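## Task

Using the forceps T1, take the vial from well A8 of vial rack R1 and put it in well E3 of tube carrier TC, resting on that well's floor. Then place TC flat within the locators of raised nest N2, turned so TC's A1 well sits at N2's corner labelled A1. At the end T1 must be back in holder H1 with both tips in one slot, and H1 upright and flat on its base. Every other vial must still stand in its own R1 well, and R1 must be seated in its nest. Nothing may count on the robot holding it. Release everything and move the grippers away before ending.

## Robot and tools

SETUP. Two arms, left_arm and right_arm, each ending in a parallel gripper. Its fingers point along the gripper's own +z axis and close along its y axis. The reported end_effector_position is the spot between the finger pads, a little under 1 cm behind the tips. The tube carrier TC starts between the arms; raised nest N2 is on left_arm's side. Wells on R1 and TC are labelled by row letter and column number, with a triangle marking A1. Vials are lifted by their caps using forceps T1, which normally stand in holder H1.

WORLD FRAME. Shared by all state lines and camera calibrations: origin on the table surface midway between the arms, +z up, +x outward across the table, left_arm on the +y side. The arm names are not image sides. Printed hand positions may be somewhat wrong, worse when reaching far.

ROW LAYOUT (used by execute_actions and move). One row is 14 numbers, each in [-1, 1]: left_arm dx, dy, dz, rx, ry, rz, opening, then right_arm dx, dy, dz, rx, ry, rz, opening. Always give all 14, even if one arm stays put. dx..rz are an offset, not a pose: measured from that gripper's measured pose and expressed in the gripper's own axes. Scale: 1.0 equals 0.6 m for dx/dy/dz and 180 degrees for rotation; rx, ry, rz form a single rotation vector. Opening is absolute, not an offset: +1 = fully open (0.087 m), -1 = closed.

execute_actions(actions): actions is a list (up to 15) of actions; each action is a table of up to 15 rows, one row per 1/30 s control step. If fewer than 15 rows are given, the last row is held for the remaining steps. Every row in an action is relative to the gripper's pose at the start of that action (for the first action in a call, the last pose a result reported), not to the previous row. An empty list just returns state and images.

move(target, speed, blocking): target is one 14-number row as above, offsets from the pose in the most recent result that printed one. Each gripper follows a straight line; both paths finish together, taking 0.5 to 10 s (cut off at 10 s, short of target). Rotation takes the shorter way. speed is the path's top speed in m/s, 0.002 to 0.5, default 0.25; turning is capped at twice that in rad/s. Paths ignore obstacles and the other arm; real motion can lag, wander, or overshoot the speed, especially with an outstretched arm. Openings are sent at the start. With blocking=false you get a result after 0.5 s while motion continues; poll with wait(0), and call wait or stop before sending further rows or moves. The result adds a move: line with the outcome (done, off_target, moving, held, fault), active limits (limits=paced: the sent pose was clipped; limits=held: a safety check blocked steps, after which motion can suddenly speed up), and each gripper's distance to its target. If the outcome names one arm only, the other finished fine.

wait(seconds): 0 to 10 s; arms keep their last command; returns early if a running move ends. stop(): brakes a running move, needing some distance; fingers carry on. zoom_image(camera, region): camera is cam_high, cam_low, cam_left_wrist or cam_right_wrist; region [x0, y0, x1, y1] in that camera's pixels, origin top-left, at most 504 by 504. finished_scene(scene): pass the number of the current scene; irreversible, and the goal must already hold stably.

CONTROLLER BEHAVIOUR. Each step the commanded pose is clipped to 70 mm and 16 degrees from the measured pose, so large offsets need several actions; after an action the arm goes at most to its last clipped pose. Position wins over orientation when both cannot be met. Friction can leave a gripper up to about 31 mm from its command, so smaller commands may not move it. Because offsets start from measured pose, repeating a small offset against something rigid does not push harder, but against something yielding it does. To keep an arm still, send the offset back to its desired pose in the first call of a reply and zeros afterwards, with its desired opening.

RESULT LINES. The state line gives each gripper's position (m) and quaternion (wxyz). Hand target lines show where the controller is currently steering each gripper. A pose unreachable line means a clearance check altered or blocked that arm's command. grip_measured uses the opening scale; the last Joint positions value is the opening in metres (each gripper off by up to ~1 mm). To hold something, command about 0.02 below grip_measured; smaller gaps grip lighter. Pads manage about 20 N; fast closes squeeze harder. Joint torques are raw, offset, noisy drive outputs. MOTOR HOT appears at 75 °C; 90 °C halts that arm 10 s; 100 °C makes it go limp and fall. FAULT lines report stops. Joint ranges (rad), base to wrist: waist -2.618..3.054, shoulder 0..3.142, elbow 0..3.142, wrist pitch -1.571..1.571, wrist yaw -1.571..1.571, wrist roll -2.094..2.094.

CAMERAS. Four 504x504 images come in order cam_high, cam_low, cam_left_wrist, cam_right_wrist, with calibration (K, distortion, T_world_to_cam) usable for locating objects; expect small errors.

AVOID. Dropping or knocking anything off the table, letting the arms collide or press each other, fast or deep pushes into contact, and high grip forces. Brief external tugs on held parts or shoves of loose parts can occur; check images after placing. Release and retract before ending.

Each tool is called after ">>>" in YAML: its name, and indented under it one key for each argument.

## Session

>>> execute_actions:
  actions: []

Scene clock: 0.00 s.
left_arm: end_effector_position=(+0.3033, +0.4869, +0.3196) grip_measured=+0.998 end_effector_quat_wxyz=(+0.694, +0.078, +0.695, +0.171) | right_arm: end_effector_position=(+0.2964, -0.3129, +0.2033) grip_measured=+1.000 end_effector_quat_wxyz=(+0.158, -0.511, +0.829, -0.162)
Joint positions: left_arm=[1.036 1.191 0.926 0.296 0.752 0.333 0.087] | right_arm=[-0.248  1.305  1.319 -1.132  0.066 -1.214  0.087]
Joint velocities: left_arm=[ 0.022 -0.002 -0.012 -0.022  0.022  0.022 -0.   ] | right_arm=[ 0.002  0.012 -0.002 -0.125 -0.051  0.051  0.   ]
Joint torques (N m, as the arm reports them, + toward a larger angle): no reading
Motor temperatures (°C, as the motors report them): left_arm=[21 28 28 24 20 22] | right_arm=[20 28 25 21 21 21]
Hand target (left_arm): +0.303, +0.487, +0.320; +0.694, +0.078, +0.695, +0.171
Hand target (right_arm): +0.296, -0.313, +0.203; +0.158, -0.511, +0.829, -0.162
camera_calibration (this result's frames):
cam_left_wrist: T_world_to_cam=[[0.141353, -0.925523, -0.351321, 0.51774], [-0.773757, 0.118076, -0.622381, 0.397525], [0.617511, 0.359812, -0.69944, 0.00430091], [0, 0, 0, 1]] pos_world=[0.231748, 0.430695, 0.432313]
cam_right_wrist: T_world_to_cam=[[0.802492, -0.407317, 0.436004, -0.458299], [-0.594097, -0.477785, 0.647124, -0.0885546], [-0.0552683, -0.778341, -0.625404, 0.0414158], [0, 0, 0, 1]] pos_world=[0.31746, -0.196747, 0.283028]

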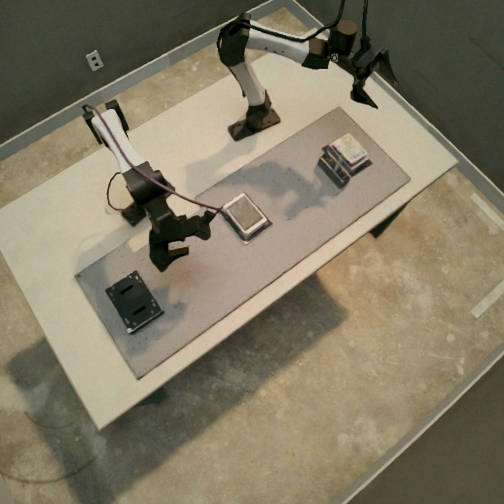

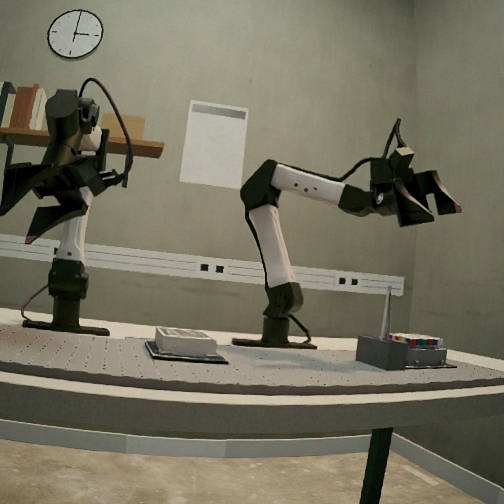

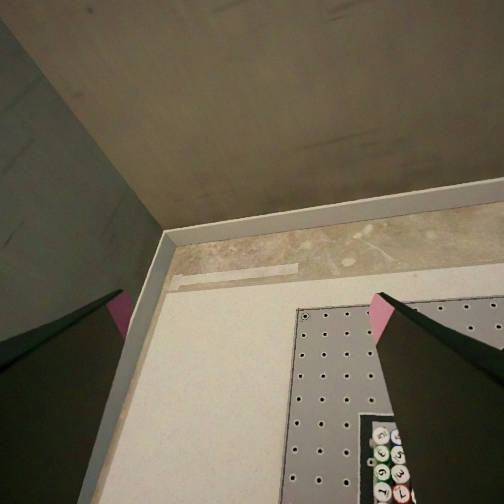

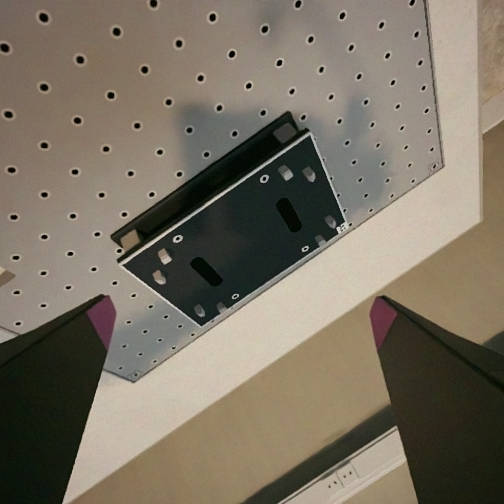

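>>> move:
  target: [0.249,-0.093,0.04,0.122,0.493,-0.055,-0.5,0,0,0,0,0,0,1]
  speed: 0.15

Scene clock: 6.43 s.
left_arm: end_effector_position=(+0.3269, +0.4955, +0.1714) grip_measured=-0.500 end_effector_quat_wxyz=(+0.080, -0.005, +0.996, +0.046) | right_arm: end_effector_position=(+0.2964, -0.3129, +0.2033) grip_measured=+1.000 end_effector_quat_wxyz=(+0.158, -0.511, +0.829, -0.162)
Joint positions: left_arm=[ 0.696  2.249  2.435 -1.572  0.003  0.531  0.022] | right_arm=[-0.248  1.305  1.319 -1.132  0.066 -1.214  0.087]
Joint velocities: left_arm=[-0.012 -0.002  0.002  0.022 -0.051 -0.007 -0.   ] | right_arm=[-0.002 -0.007 -0.007 -0.037  0.051 -0.095  0.   ]
Joint torques (N m, as the arm reports them, + toward a larger angle): left_arm=[-0.78 -9.7   8.17  0.6   0.16 -0.11] | right_arm=[-0.6  -5.37  7.39  1.23 -0.11  0.  ]
Motor temperatures (°C, as the motors report them): left_arm=[21 28 29 25 20 22] | right_arm=[20 28 25 21 21 21]
Hand target (left_arm): +0.329, +0.493, +0.165; +0.069, -0.005, +0.997, +0.044
Hand target (right_arm): +0.296, -0.313, +0.203; +0.158, -0.511, +0.829, -0.162
Off the commanded pose (left_arm): 0.013 m, 11 deg.
Off the commanded pose (right_arm): 0.000 m, 0 deg.
joint sent to its limit (left arm) — the command would take joint 4 (wrist pitch) past its lower limit, so that joint was sent only as far as its limit.
move: off_target (left_arm)
camera_calibration (this result's frames):
cam_left_wrist: T_world_to_cam=[[0.014368, -0.994527, -0.103491, 0.503559], [-0.756697, -0.0784714, 0.649039, 0.196454], [-0.653608, 0.0689859, -0.753683, 0.451957], [0, 0, 0, 1]] pos_world=[0.436823, 0.485041, 0.26524]
cam_right_wrist: T_world_to_cam=[[0.802492, -0.407317, 0.436004, -0.458299], [-0.594097, -0.477785, 0.647124, -0.0885546], [-0.0552683, -0.778341, -0.625404, 0.0414158], [0, 0, 0, 1]] pos_world=[0.31746, -0.196747, 0.283028]

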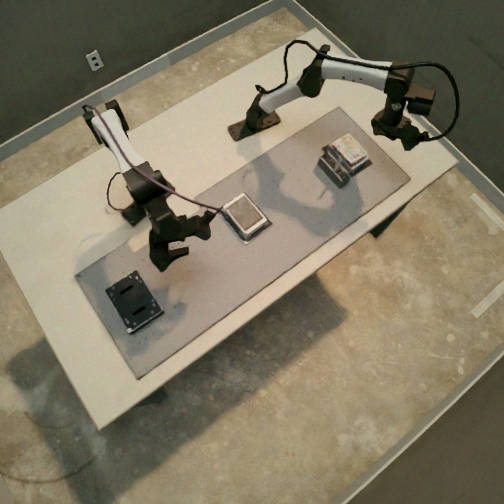

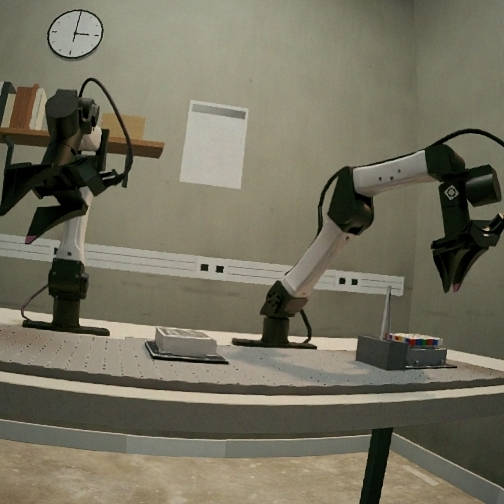

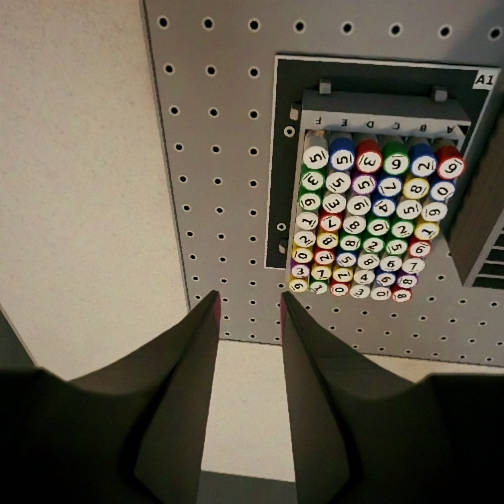

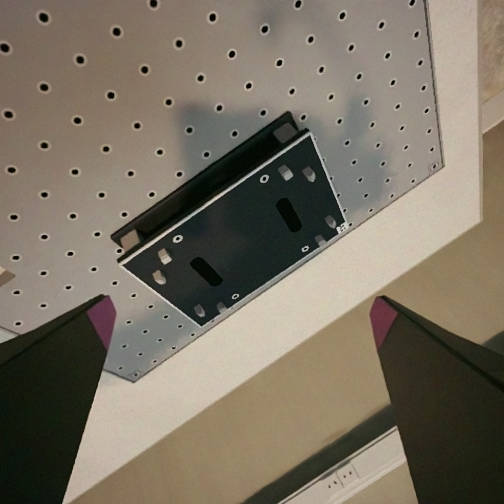

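>>> move:
  target: [0.148,-0.158,0.048,0.045,0.035,-0.25,-0.55,0,0,0,0,0,0,1]
  speed: 0.1

Scene clock: 11.60 s.
left_arm: end_effector_position=(+0.2490, +0.4045, +0.1178) grip_measured=-0.550 end_effector_quat_wxyz=(+0.034, -0.372, +0.926, -0.055) | right_arm: end_effector_position=(+0.2964, -0.3129, +0.2033) grip_measured=+1.000 end_effector_quat_wxyz=(+0.158, -0.511, +0.829, -0.162)
Joint positions: left_arm=[ 0.734  1.835  1.588 -1.279  0.121 -0.187  0.02 ] | right_arm=[-0.248  1.305  1.319 -1.132  0.066 -1.214  0.087]
Joint velocities: left_arm=[-0.002  0.002  0.012  0.051  0.007 -0.051 -0.   ] | right_arm=[ 0.002 -0.002  0.002  0.051  0.051 -0.007  0.   ]
Joint torques (N m, as the arm reports them, + toward a larger angle): left_arm=[ 0.99 -9.94  5.27  0.6   0.3  -0.04] | right_arm=[-0.59 -5.41  7.4   1.25 -0.11  0.02]
Motor temperatures (°C, as the motors report them): left_arm=[21 31 29 25 20 22] | right_arm=[20 28 26 22 21 21]
Hand target (left_arm): +0.245, +0.405, +0.119; +0.038, -0.383, +0.921, -0.057
Hand target (right_arm): +0.296, -0.313, +0.203; +0.158, -0.511, +0.829, -0.162
Off the commanded pose (left_arm): 0.004 m, 1 deg.
Off the commanded pose (right_arm): 0.000 m, 0 deg.
move: done
camera_calibration (this result's frames):
cam_left_wrist: T_world_to_cam=[[0.682877, -0.721474, 0.114695, 0.106066], [-0.538939, -0.391542, 0.745815, 0.226214], [-0.493178, -0.571113, -0.656205, 0.574375], [0, 0, 0, 1]] pos_world=[0.332755, 0.493129, 0.196029]
cam_right_wrist: T_world_to_cam=[[0.802492, -0.407317, 0.436004, -0.458299], [-0.594097, -0.477785, 0.647124, -0.0885546], [-0.0552683, -0.778341, -0.625404, 0.0414158], [0, 0, 0, 1]] pos_world=[0.31746, -0.196747, 0.283028]

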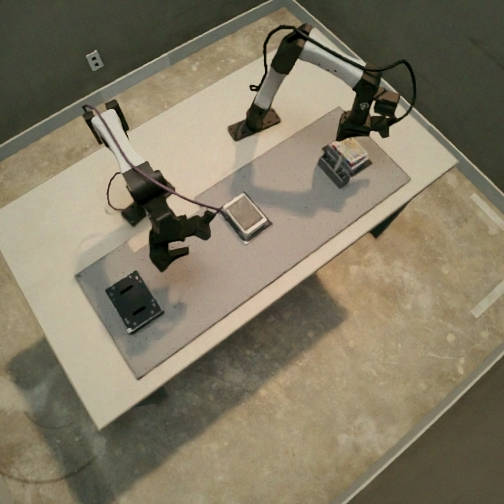

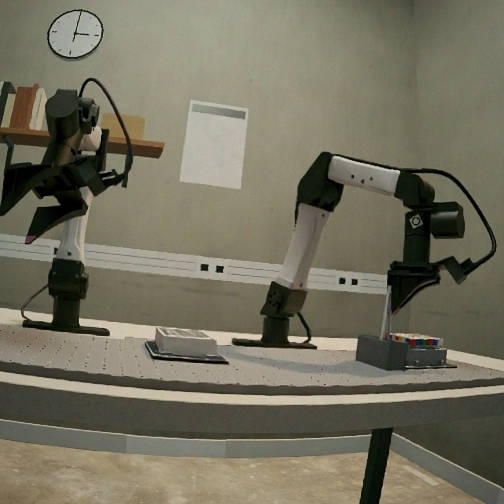

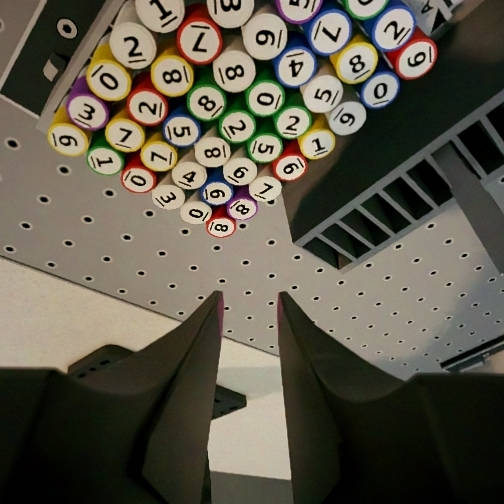

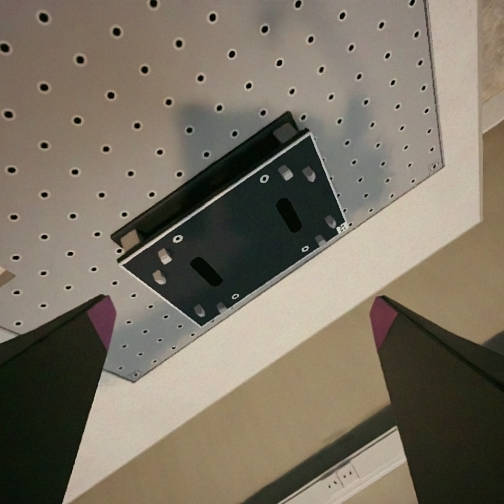

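>>> move:
  target: [0,0.014,0.05,-0.04,0,0,-0.55,0,0,0,0,0,0,1]
  speed: 0.03

Scene clock: 17.77 s.
left_arm: end_effector_position=(+0.2481, +0.4137, +0.1011) grip_measured=-0.550 end_effector_quat_wxyz=(+0.032, -0.374, +0.927, +0.004) | right_arm: end_effector_position=(+0.2964, -0.3129, +0.2033) grip_measured=+1.000 end_effector_quat_wxyz=(+0.158, -0.511, +0.829, -0.162)
Joint positions: left_arm=[ 0.699  1.835  1.533 -1.204  0.002 -0.222  0.02 ] | right_arm=[-0.248  1.305  1.319 -1.132  0.066 -1.214  0.087]
Joint velocities: left_arm=[-0.017 -0.022 -0.027  0.007  0.007 -0.007  0.   ] | right_arm=[-0.012 -0.022  0.002 -0.022 -0.037 -0.037  0.   ]
Joint torques (N m, as the arm reports them, + toward a larger angle): left_arm=[-0.87 -6.46  5.31  0.64  0.09 -0.07] | right_arm=[-0.63 -5.24  7.34  1.22 -0.12 -0.01]
Motor temperatures (°C, as the motors report them): left_arm=[21 32 29 24 20 22] | right_arm=[20 29 26 22 21 21]
Hand target (left_arm): +0.246, +0.409, +0.087; +0.011, -0.374, +0.927, +0.004
Hand target (right_arm): +0.296, -0.313, +0.203; +0.158, -0.511, +0.829, -0.162
Off the commanded pose (left_arm): 0.015 m, 2 deg.
Off the commanded pose (right_arm): 0.000 m, 0 deg.
move: off_target (left_arm)
camera_calibration (this result's frames):
cam_left_wrist: T_world_to_cam=[[0.690356, -0.723456, 0.00443795, 0.125283], [-0.501321, -0.473943, 0.723917, 0.268695], [-0.521619, -0.501985, -0.689873, 0.550111], [0, 0, 0, 1]] pos_world=[0.335161, 0.49413, 0.184438]
cam_right_wrist: T_world_to_cam=[[0.802492, -0.407317, 0.436004, -0.458299], [-0.594097, -0.477785, 0.647124, -0.0885546], [-0.0552683, -0.778341, -0.625404, 0.0414158], [0, 0, 0, 1]] pos_world=[0.31746, -0.196747, 0.283028]

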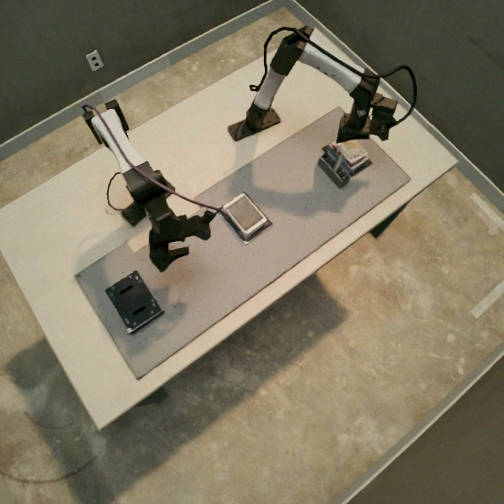

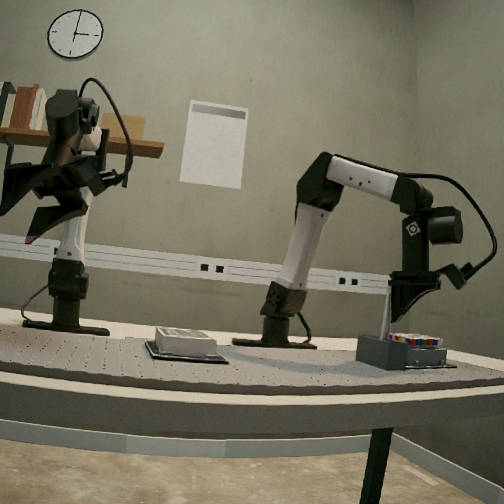

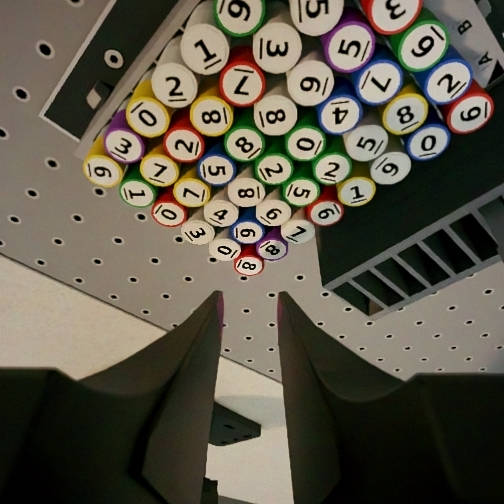

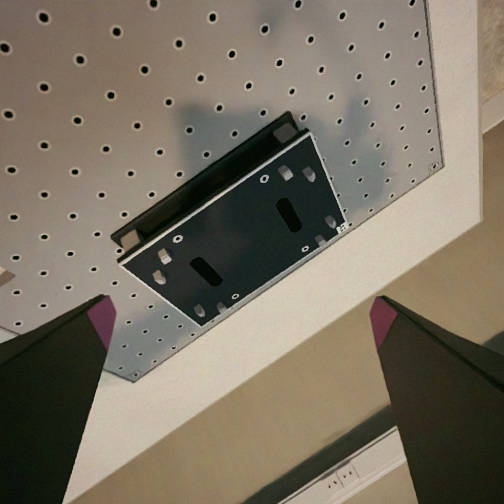

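>>> move:
  target: [0.018,0,0.06,0,0.015,0,-0.55,0,0,0,0,0,0,1]
  speed: 0.015

Scene clock: 20.93 s.
left_arm: end_effector_position=(+0.2463, +0.4117, +0.0795) grip_measured=-0.550 end_effector_quat_wxyz=(+0.032, -0.374, +0.927, +0.002) | right_arm: end_effector_position=(+0.2964, -0.3129, +0.2033) grip_measured=+1.000 end_effector_quat_wxyz=(+0.158, -0.511, +0.829, -0.162)
Joint positions: left_arm=[ 0.699  1.835  1.446 -1.119  0.006 -0.223  0.02 ] | right_arm=[-0.248  1.305  1.319 -1.132  0.066 -1.214  0.087]
Joint velocities: left_arm=[-0.002  0.007  0.002  0.081 -0.037 -0.081 -0.   ] | right_arm=[-0.007 -0.007 -0.002  0.037 -0.051 -0.051  0.   ]
Joint torques (N m, as the arm reports them, + toward a larger angle): left_arm=[ 0.15 -6.14  5.29  0.62  0.24  0.06] | right_arm=[-0.37 -5.34  7.45  1.22 -0.07 -0.05]
Motor temperatures (°C, as the motors report them): left_arm=[21 33 29 24 20 22] | right_arm=[20 29 26 22 21 21]
Hand target (left_arm): +0.242, +0.408, +0.065; +0.010, -0.375, +0.927, -0.005
Hand target (right_arm): +0.296, -0.313, +0.203; +0.158, -0.511, +0.829, -0.162
Off the commanded pose (left_arm): 0.016 m, 3 deg.
Off the commanded pose (right_arm): 0.000 m, 0 deg.
move: off_target (left_arm)
camera_calibration (this result's frames):
cam_left_wrist: T_world_to_cam=[[0.690723, -0.723075, 0.00795584, 0.124722], [-0.501814, -0.471382, 0.725246, 0.281489], [-0.520657, -0.504937, -0.688444, 0.534111], [0, 0, 0, 1]] pos_world=[0.333195, 0.492564, 0.162564]
cam_right_wrist: T_world_to_cam=[[0.802492, -0.407317, 0.436004, -0.458299], [-0.594097, -0.477785, 0.647124, -0.0885546], [-0.0552683, -0.778341, -0.625404, 0.0414158], [0, 0, 0, 1]] pos_world=[0.31746, -0.196747, 0.283028]

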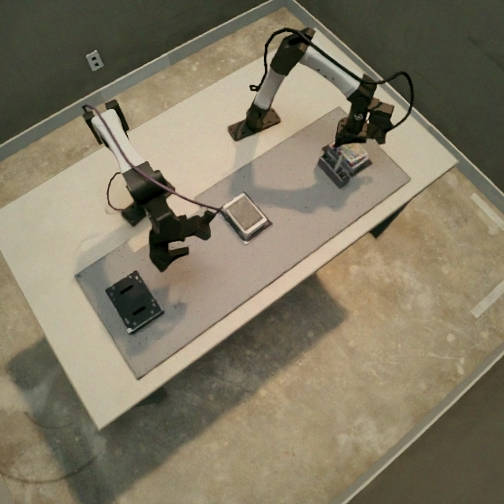

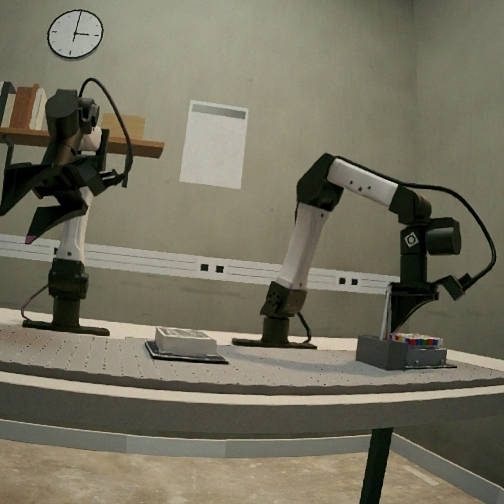

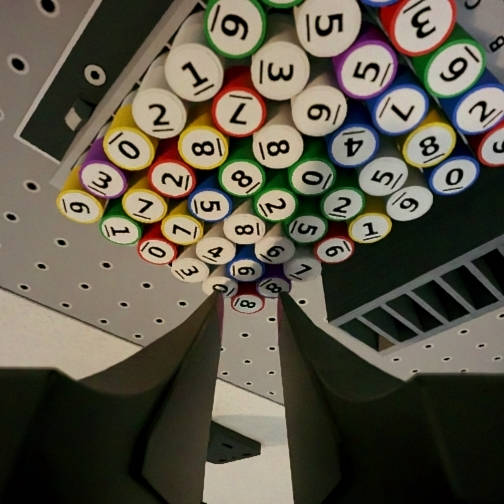

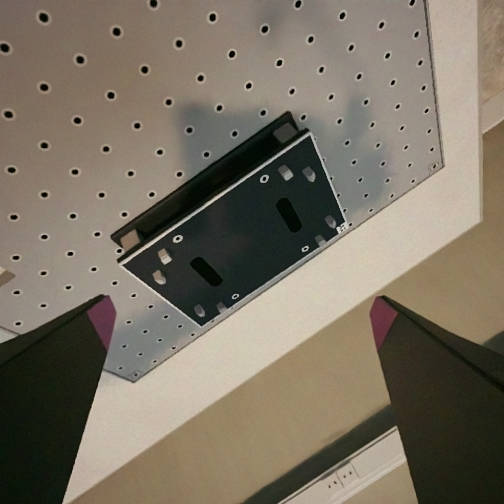

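Tips hover over neighbours; back off first.

>>> move:
  target: [0.022,0,0,0,0,0,-0.62,0,0,0,0,0,0,1]
  speed: 0.012

>>> move:
  target: [0.004,0,0.04,0,0,0,-0.62,0,0,0,0,0,0,1]
  speed: 0.012

Scene clock: 23.07 s.
left_arm: end_effector_position=(+0.2384, +0.4069, +0.0777) grip_measured=-0.620 end_effector_quat_wxyz=(+0.028, -0.374, +0.927, +0.001) | right_arm: end_effector_position=(+0.2964, -0.3129, +0.2033) grip_measured=+1.000 end_effector_quat_wxyz=(+0.158, -0.511, +0.829, -0.162)
Joint positions: left_arm=[ 0.699  1.808  1.404 -1.111  0.007 -0.223  0.017] | right_arm=[-0.248  1.305  1.319 -1.132  0.066 -1.214  0.087]
Joint velocities: left_arm=[-0.017 -0.007  0.012  0.037 -0.007  0.066 -0.   ] | right_arm=[ 0.012 -0.002 -0.007 -0.066  0.007  0.007  0.   ]
Joint torques (N m, as the arm reports them, + toward a larger angle): left_arm=[-0.63 -9.76  5.27  0.62  0.16 -0.06] | right_arm=[-0.68 -5.4   7.49  1.2  -0.1   0.  ]
Motor temperatures (°C, as the motors report them): left_arm=[21 33 29 24 20 22] | right_arm=[20 29 27 22 21 21]
Hand target (left_arm): +0.237, +0.403, +0.078; +0.031, -0.374, +0.927, +0.002
Hand target (right_arm): +0.296, -0.313, +0.203; +0.158, -0.511, +0.829, -0.162
Off the commanded pose (left_arm): 0.005 m, 0 deg.
Off the commanded pose (right_arm): 0.000 m, 0 deg.
move: done
camera_calibration (this result's frames):
cam_left_wrist: T_world_to_cam=[[0.690749, -0.723062, 0.00684639, 0.126738], [-0.497696, -0.468543, 0.729908, 0.274032], [-0.524561, -0.50759, -0.683511, 0.527989], [0, 0, 0, 1]] pos_world=[0.325803, 0.488037, 0.160001]
cam_right_wrist: T_world_to_cam=[[0.802492, -0.407317, 0.436004, -0.458299], [-0.594097, -0.477785, 0.647124, -0.0885546], [-0.0552683, -0.778341, -0.625404, 0.0414158], [0, 0, 0, 1]] pos_world=[0.31746, -0.196747, 0.283028]

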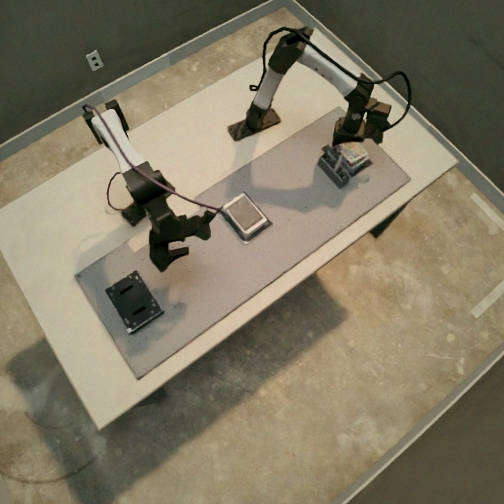

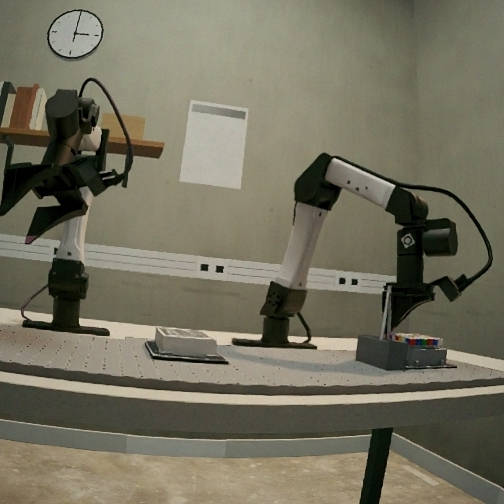

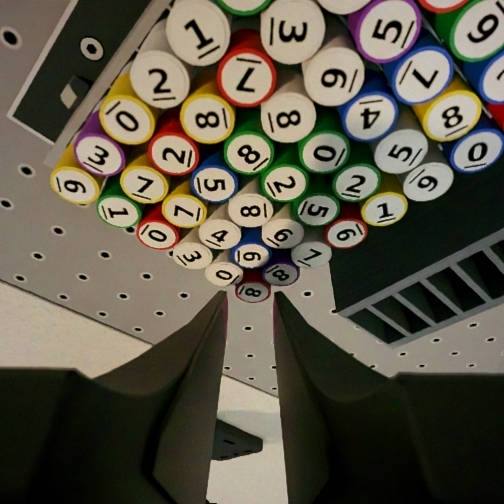

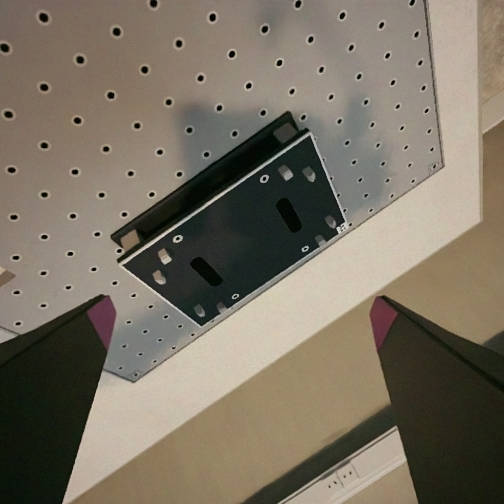

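Scene clock: 25.30 s.
left_arm: end_effector_position=(+0.2404, +0.4080, +0.0747) grip_measured=-0.620 end_effector_quat_wxyz=(+0.040, -0.374, +0.926, +0.003) | right_arm: end_effector_position=(+0.2964, -0.3129, +0.2033) grip_measured=+1.000 end_effector_quat_wxyz=(+0.158, -0.511, +0.829, -0.162)
Joint positions: left_arm=[ 0.699  1.796  1.38  -1.074  0.007 -0.223  0.017] | right_arm=[-0.248  1.305  1.319 -1.132  0.066 -1.214  0.087]
Joint velocities: left_arm=[-0.002 -0.012 -0.027 -0.051 -0.022  0.11  -0.001] | right_arm=[-0.012  0.007  0.007 -0.051 -0.051 -0.022  0.   ]
Joint torques (N m, as the arm reports them, + toward a larger angle): left_arm=[ 0.1  -6.3   2.76  1.04  0.17  0.05] | right_arm=[-0.53 -5.3   7.38  1.2  -0.09 -0.02]
Motor temperatures (°C, as the motors report them): left_arm=[21 33 29 24 20 22] | right_arm=[20 29 27 22 21 21]
Hand target (left_arm): +0.237, +0.406, +0.055; +0.028, -0.374, +0.927, +0.001
Hand target (right_arm): +0.296, -0.313, +0.203; +0.158, -0.511, +0.829, -0.162
Off the commanded pose (left_arm): 0.021 m, 1 deg.
Off the commanded pose (right_arm): 0.000 m, 0 deg.
move: off_target (left_arm)
camera_calibration (this result's frames):
cam_left_wrist: T_world_to_cam=[[0.690538, -0.723192, 0.0122355, 0.125906], [-0.512219, -0.477007, 0.71421, 0.28588], [-0.510675, -0.499456, -0.699825, 0.522064], [0, 0, 0, 1]] pos_world=[0.326095, 0.48817, 0.159635]
cam_right_wrist: T_world_to_cam=[[0.802492, -0.407317, 0.436004, -0.458299], [-0.594097, -0.477785, 0.647124, -0.0885546], [-0.0552683, -0.778341, -0.625404, 0.0414158], [0, 0, 0, 1]] pos_world=[0.31746, -0.196747, 0.283028]

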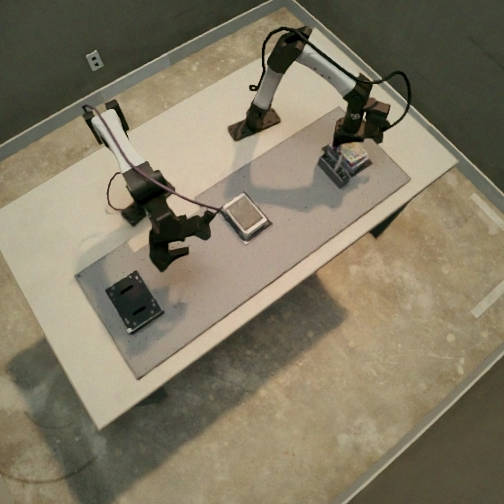

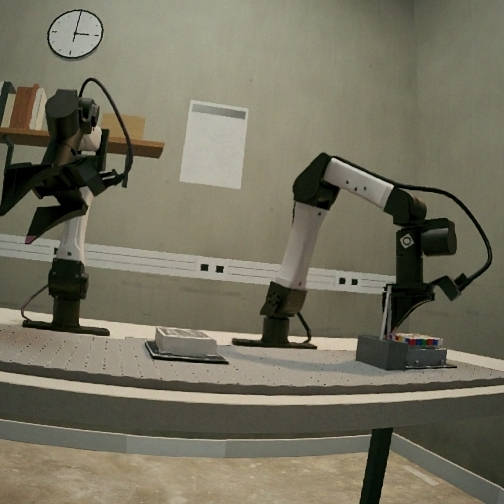

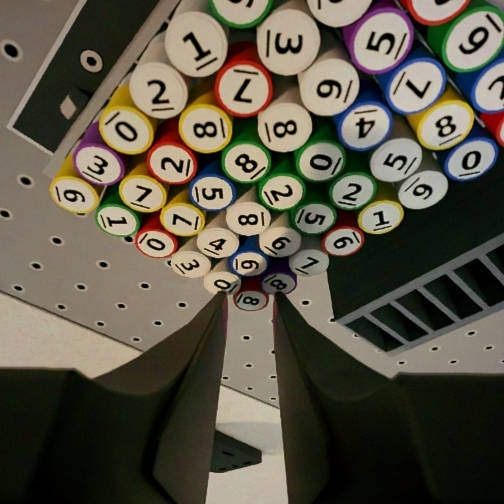

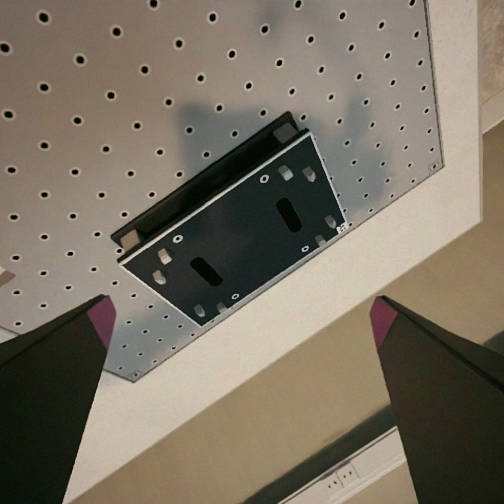

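Resting on neighbours. Back more, descend, then approach.

>>> move:
  target: [0.03,0,0.0,0,0.008,0,-0.62,0,0,0,0,0,0,1]
  speed: 0.012

>>> move:
  target: [0.0,0,0.04,0,0,0,-0.62,0,0,0,0,0,0,1]
  speed: 0.012

Scene clock: 27.70 s.
left_arm: end_effector_position=(+0.2308, +0.4022, +0.0691) grip_measured=-0.620 end_effector_quat_wxyz=(+0.025, -0.375, +0.927, +0.001) | right_arm: end_effector_position=(+0.2964, -0.3129, +0.2033) grip_measured=+1.000 end_effector_quat_wxyz=(+0.158, -0.511, +0.829, -0.162)
Joint positions: left_arm=[ 0.699  1.787  1.343 -1.077  0.007 -0.223  0.017] | right_arm=[-0.248  1.305  1.319 -1.132  0.066 -1.214  0.087]
Joint velocities: left_arm=[-0.002 -0.017 -0.002 -0.037 -0.051 -0.007 -0.001] | right_arm=[ 0.007  0.007  0.017 -0.037 -0.051  0.022  0.   ]
Joint torques (N m, as the arm reports them, + toward a larger angle): left_arm=[ -0.53 -10.11   5.22   0.5    0.2   -0.05] | right_arm=[-0.59 -5.32  7.38  1.19 -0.09 -0.02]
Motor temperatures (°C, as the motors report them): left_arm=[21 34 29 24 20 22] | right_arm=[20 29 27 22 21 21]
Hand target (left_arm): +0.227, +0.396, +0.073; +0.028, -0.374, +0.927, -0.002
Hand target (right_arm): +0.296, -0.313, +0.203; +0.158, -0.511, +0.829, -0.162
Off the commanded pose (left_arm): 0.009 m, 0 deg.
Off the commanded pose (right_arm): 0.000 m, 0 deg.
move: done
camera_calibration (this result's frames):
cam_left_wrist: T_world_to_cam=[[0.69077, -0.723052, 0.00573691, 0.128742], [-0.493551, -0.465688, 0.734535, 0.271918], [-0.528436, -0.510226, -0.678546, 0.517244], [0, 0, 0, 1]] pos_world=[0.318604, 0.483628, 0.150502]
cam_right_wrist: T_world_to_cam=[[0.802492, -0.407317, 0.436004, -0.458299], [-0.594097, -0.477785, 0.647124, -0.0885546], [-0.0552683, -0.778341, -0.625404, 0.0414158], [0, 0, 0, 1]] pos_world=[0.31746, -0.196747, 0.283028]

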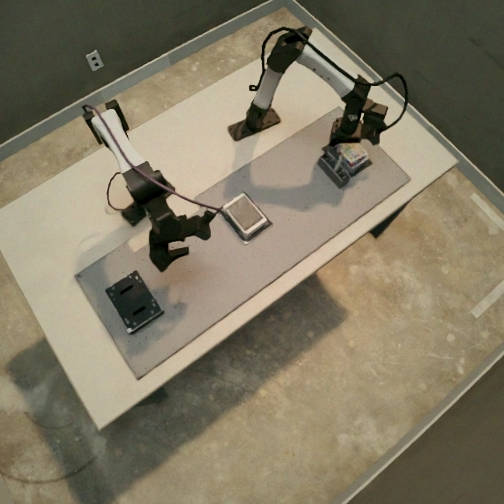

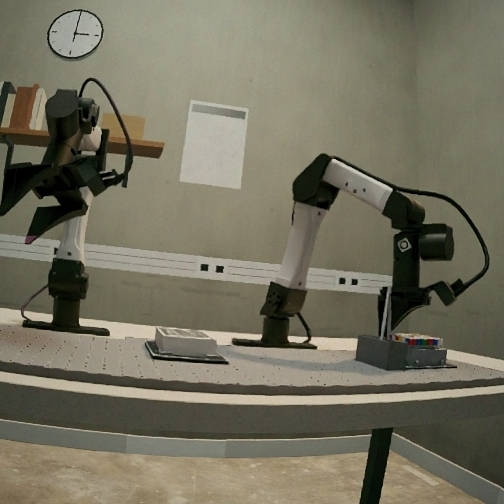

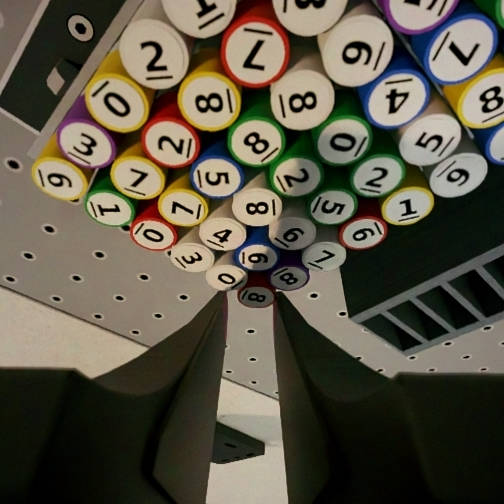

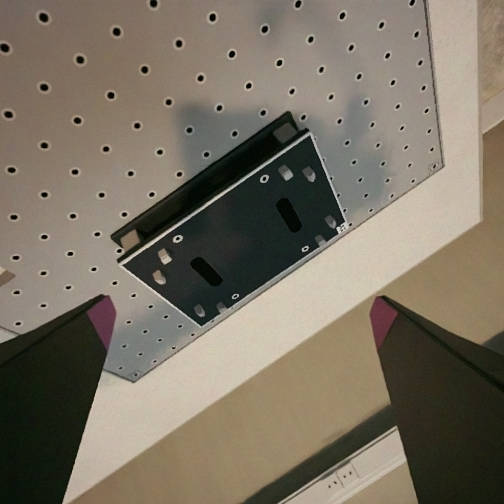

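Scene clock: 29.93 s.
left_arm: end_effector_position=(+0.2322, +0.4029, +0.0624) grip_measured=-0.620 end_effector_quat_wxyz=(+0.031, -0.374, +0.927, +0.001) | right_arm: end_effector_position=(+0.2964, -0.3129, +0.2033) grip_measured=+1.000 end_effector_quat_wxyz=(+0.158, -0.511, +0.829, -0.162)
Joint positions: left_arm=[ 0.699  1.787  1.317 -1.039  0.007 -0.223  0.017] | right_arm=[-0.248  1.305  1.319 -1.132  0.066 -1.214  0.087]
Joint velocities: left_arm=[ 0.007  0.032  0.017 -0.051 -0.007 -0.051  0.   ] | right_arm=[ 0.012 -0.012 -0.002 -0.022  0.007  0.022  0.   ]
Joint torques (N m, as the arm reports them, + toward a larger angle): left_arm=[ 0.1  -6.23  3.82  1.01  0.16  0.03] | right_arm=[-0.54 -5.23  7.39  1.2  -0.04 -0.01]
Motor temperatures (°C, as the motors report them): left_arm=[21 34 29 24 20 22] | right_arm=[20 29 27 22 21 21]
Hand target (left_arm): +0.231, +0.403, +0.046; +0.025, -0.375, +0.927, +0.000
Hand target (right_arm): +0.296, -0.313, +0.203; +0.158, -0.511, +0.829, -0.162
Off the commanded pose (left_arm): 0.017 m, 1 deg.
Off the commanded pose (right_arm): 0.000 m, 0 deg.
move: off_target (left_arm)
camera_calibration (this result's frames):
cam_left_wrist: T_world_to_cam=[[0.69068, -0.723108, 0.00865973, 0.128234], [-0.501093, -0.469919, 0.726692, 0.281758], [-0.521408, -0.506251, -0.686909, 0.511174], [0, 0, 0, 1]] pos_world=[0.319149, 0.483913, 0.145268]
cam_right_wrist: T_world_to_cam=[[0.802492, -0.407317, 0.436004, -0.458299], [-0.594097, -0.477785, 0.647124, -0.0885546], [-0.0552683, -0.778341, -0.625404, 0.0414158], [0, 0, 0, 1]] pos_world=[0.31746, -0.196747, 0.283028]

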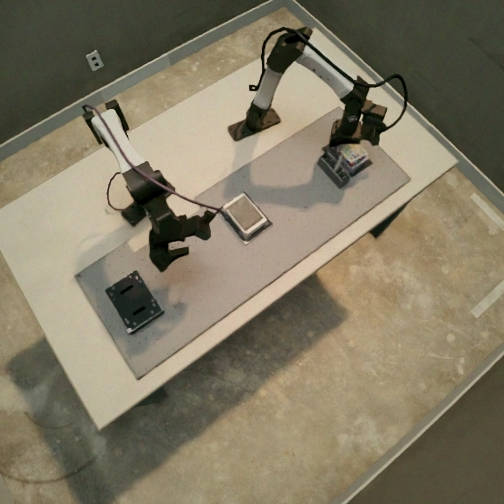

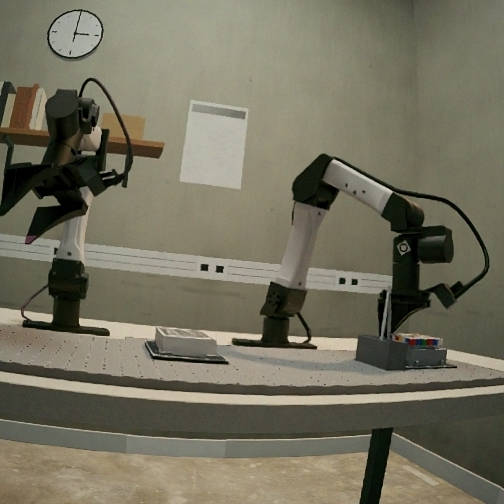

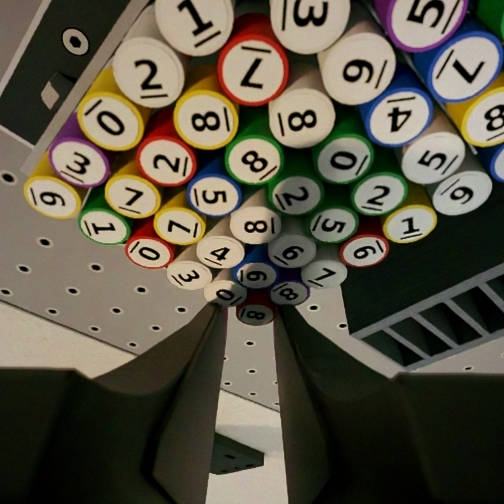

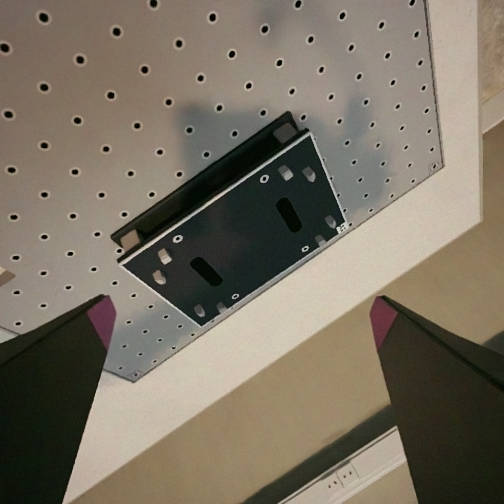

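>>> move:
  target: [-0.004,0,0,0,0,0,-0.8,0,0,0,0,0,0,1]
  speed: 0.01

>>> move:
  target: [0,0,-0.13,0,0,0,-0.8,0,0,0,0,0,0,1]
  speed: 0.02

Scene clock: 31.17 s.
left_arm: end_effector_position=(+0.2320, +0.4021, +0.0629) grip_measured=-0.752 end_effector_quat_wxyz=(+0.030, -0.374, +0.927, -0.001) | right_arm: end_effector_position=(+0.2964, -0.3129, +0.2033) grip_measured=+1.000 end_effector_quat_wxyz=(+0.158, -0.511, +0.829, -0.162)
Joint positions: left_arm=[ 0.699  1.787  1.319 -1.043  0.011 -0.223  0.011] | right_arm=[-0.248  1.305  1.319 -1.132  0.066 -1.214  0.087]
Joint velocities: left_arm=[ 0.002 -0.012 -0.002  0.007  0.007  0.037 -0.   ] | right_arm=[ 0.002  0.002  0.002  0.007 -0.007 -0.081  0.   ]
Joint torques (N m, as the arm reports them, + toward a larger angle): left_arm=[ 0.11 -7.4   8.01  0.55  0.13  0.02] | right_arm=[-0.49 -5.29  7.44  1.2  -0.09 -0.03]
Motor temperatures (°C, as the motors report them): left_arm=[21 34 29 24 20 22] | right_arm=[20 29 27 22 21 21]
Hand target (left_arm): +0.234, +0.405, +0.063; +0.031, -0.374, +0.927, +0.001
Hand target (right_arm): +0.296, -0.313, +0.203; +0.158, -0.511, +0.829, -0.162
Off the commanded pose (left_arm): 0.003 m, 0 deg.
Off the commanded pose (right_arm): 0.000 m, 0 deg.
move: done
camera_calibration (this result's frames):
cam_left_wrist: T_world_to_cam=[[0.690517, -0.72322, 0.0118022, 0.127588], [-0.500976, -0.466426, 0.72902, 0.279339], [-0.521736, -0.509313, -0.684391, 0.512131], [0, 0, 0, 1]] pos_world=[0.319038, 0.4834, 0.145349]
cam_right_wrist: T_world_to_cam=[[0.802492, -0.407317, 0.436004, -0.458299], [-0.594097, -0.477785, 0.647124, -0.0885546], [-0.0552683, -0.778341, -0.625404, 0.0414158], [0, 0, 0, 1]] pos_world=[0.31746, -0.196747, 0.283028]

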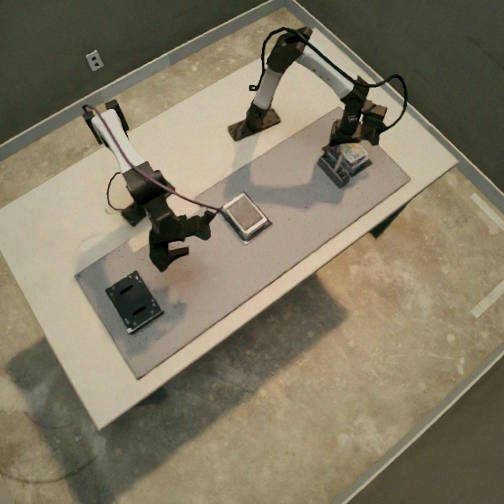

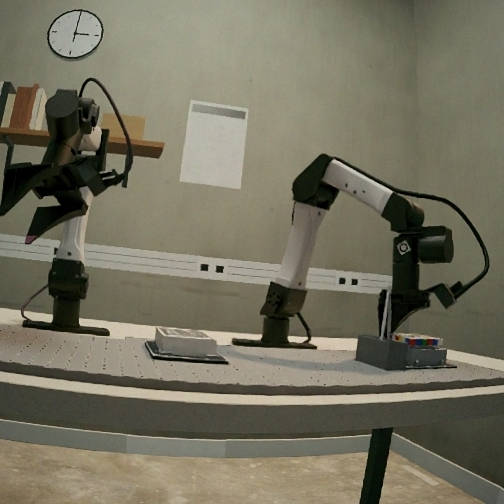

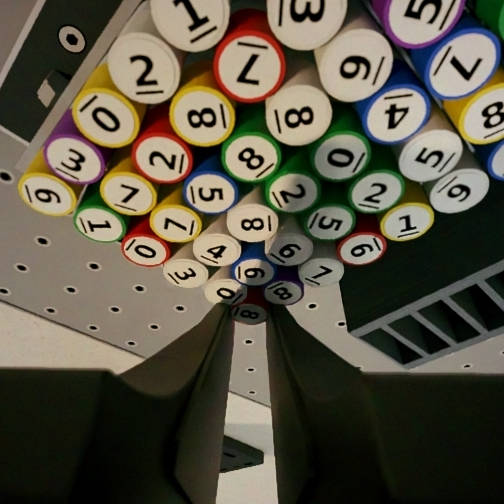

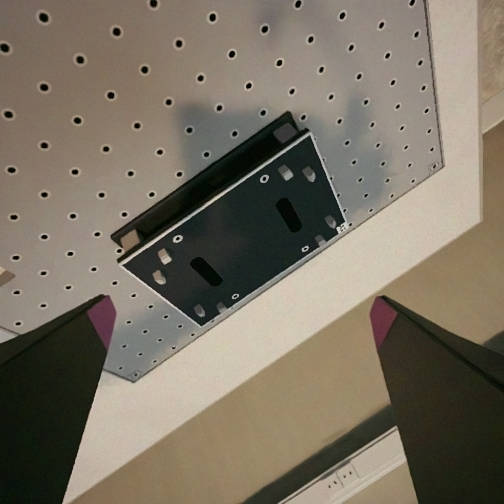

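Scene clock: 35.33 s.
left_arm: end_effector_position=(+0.2274, +0.3994, +0.1283) grip_measured=-0.752 end_effector_quat_wxyz=(+0.015, -0.375, +0.927, -0.003) | right_arm: end_effector_position=(+0.2964, -0.3129, +0.2033) grip_measured=+1.000 end_effector_quat_wxyz=(+0.158, -0.511, +0.829, -0.162)
Joint positions: left_arm=[ 0.699  1.771  1.556 -1.328  0.01  -0.223  0.011] | right_arm=[-0.248  1.305  1.319 -1.132  0.066 -1.214  0.087]
Joint velocities: left_arm=[-0.017  0.017 -0.002 -0.037 -0.007  0.037 -0.001] | right_arm=[ 0.002 -0.002 -0.017  0.022 -0.022 -0.037  0.   ]
Joint torques (N m, as the arm reports them, + toward a larger angle): left_arm=[ -0.11 -10.06   8.58   0.38   0.17   0.  ] | right_arm=[-0.44 -5.2   7.34  1.17 -0.11 -0.04]
Motor temperatures (°C, as the motors report them): left_arm=[21 35 30 24 20 22] | right_arm=[20 29 27 23 21 21]
Hand target (left_arm): +0.227, +0.399, +0.140; +0.030, -0.374, +0.927, -0.001
Hand target (right_arm): +0.296, -0.313, +0.203; +0.158, -0.511, +0.829, -0.162
Off the commanded pose (left_arm): 0.013 m, 2 deg.
Off the commanded pose (right_arm): 0.000 m, 0 deg.
move: off_target (left_arm)
camera_calibration (this result's frames):
cam_left_wrist: T_world_to_cam=[[0.690755, -0.723074, 0.0045601, 0.128915], [-0.481627, -0.455378, 0.748777, 0.216778], [-0.539345, -0.519418, -0.662806, 0.558364], [0, 0, 0, 1]] pos_world=[0.316508, 0.481955, 0.20718]
cam_right_wrist: T_world_to_cam=[[0.802492, -0.407317, 0.436004, -0.458299], [-0.594097, -0.477785, 0.647124, -0.0885546], [-0.0552683, -0.778341, -0.625404, 0.0414158], [0, 0, 0, 1]] pos_world=[0.31746, -0.196747, 0.283028]

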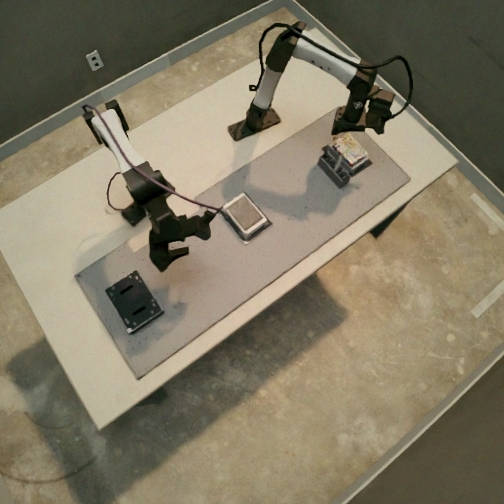

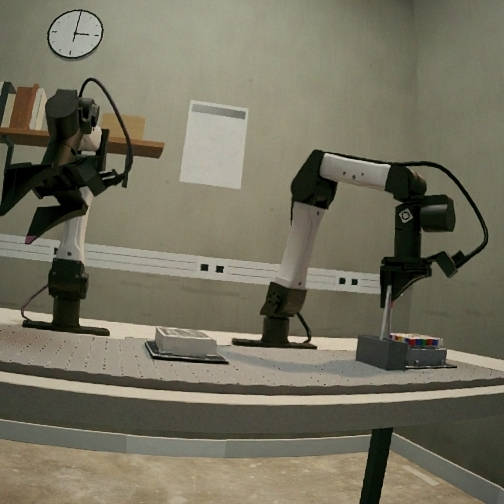

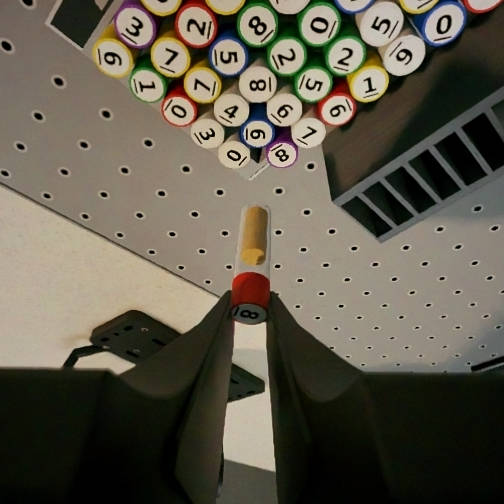

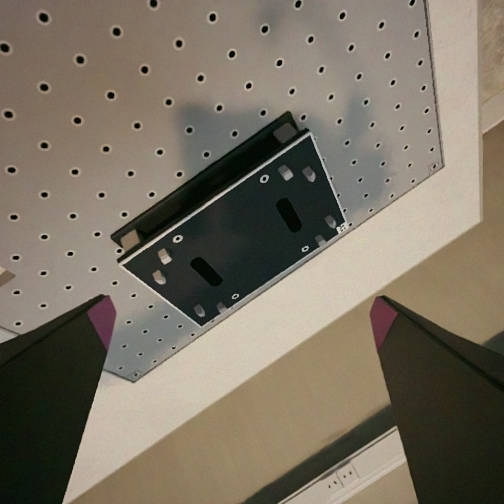

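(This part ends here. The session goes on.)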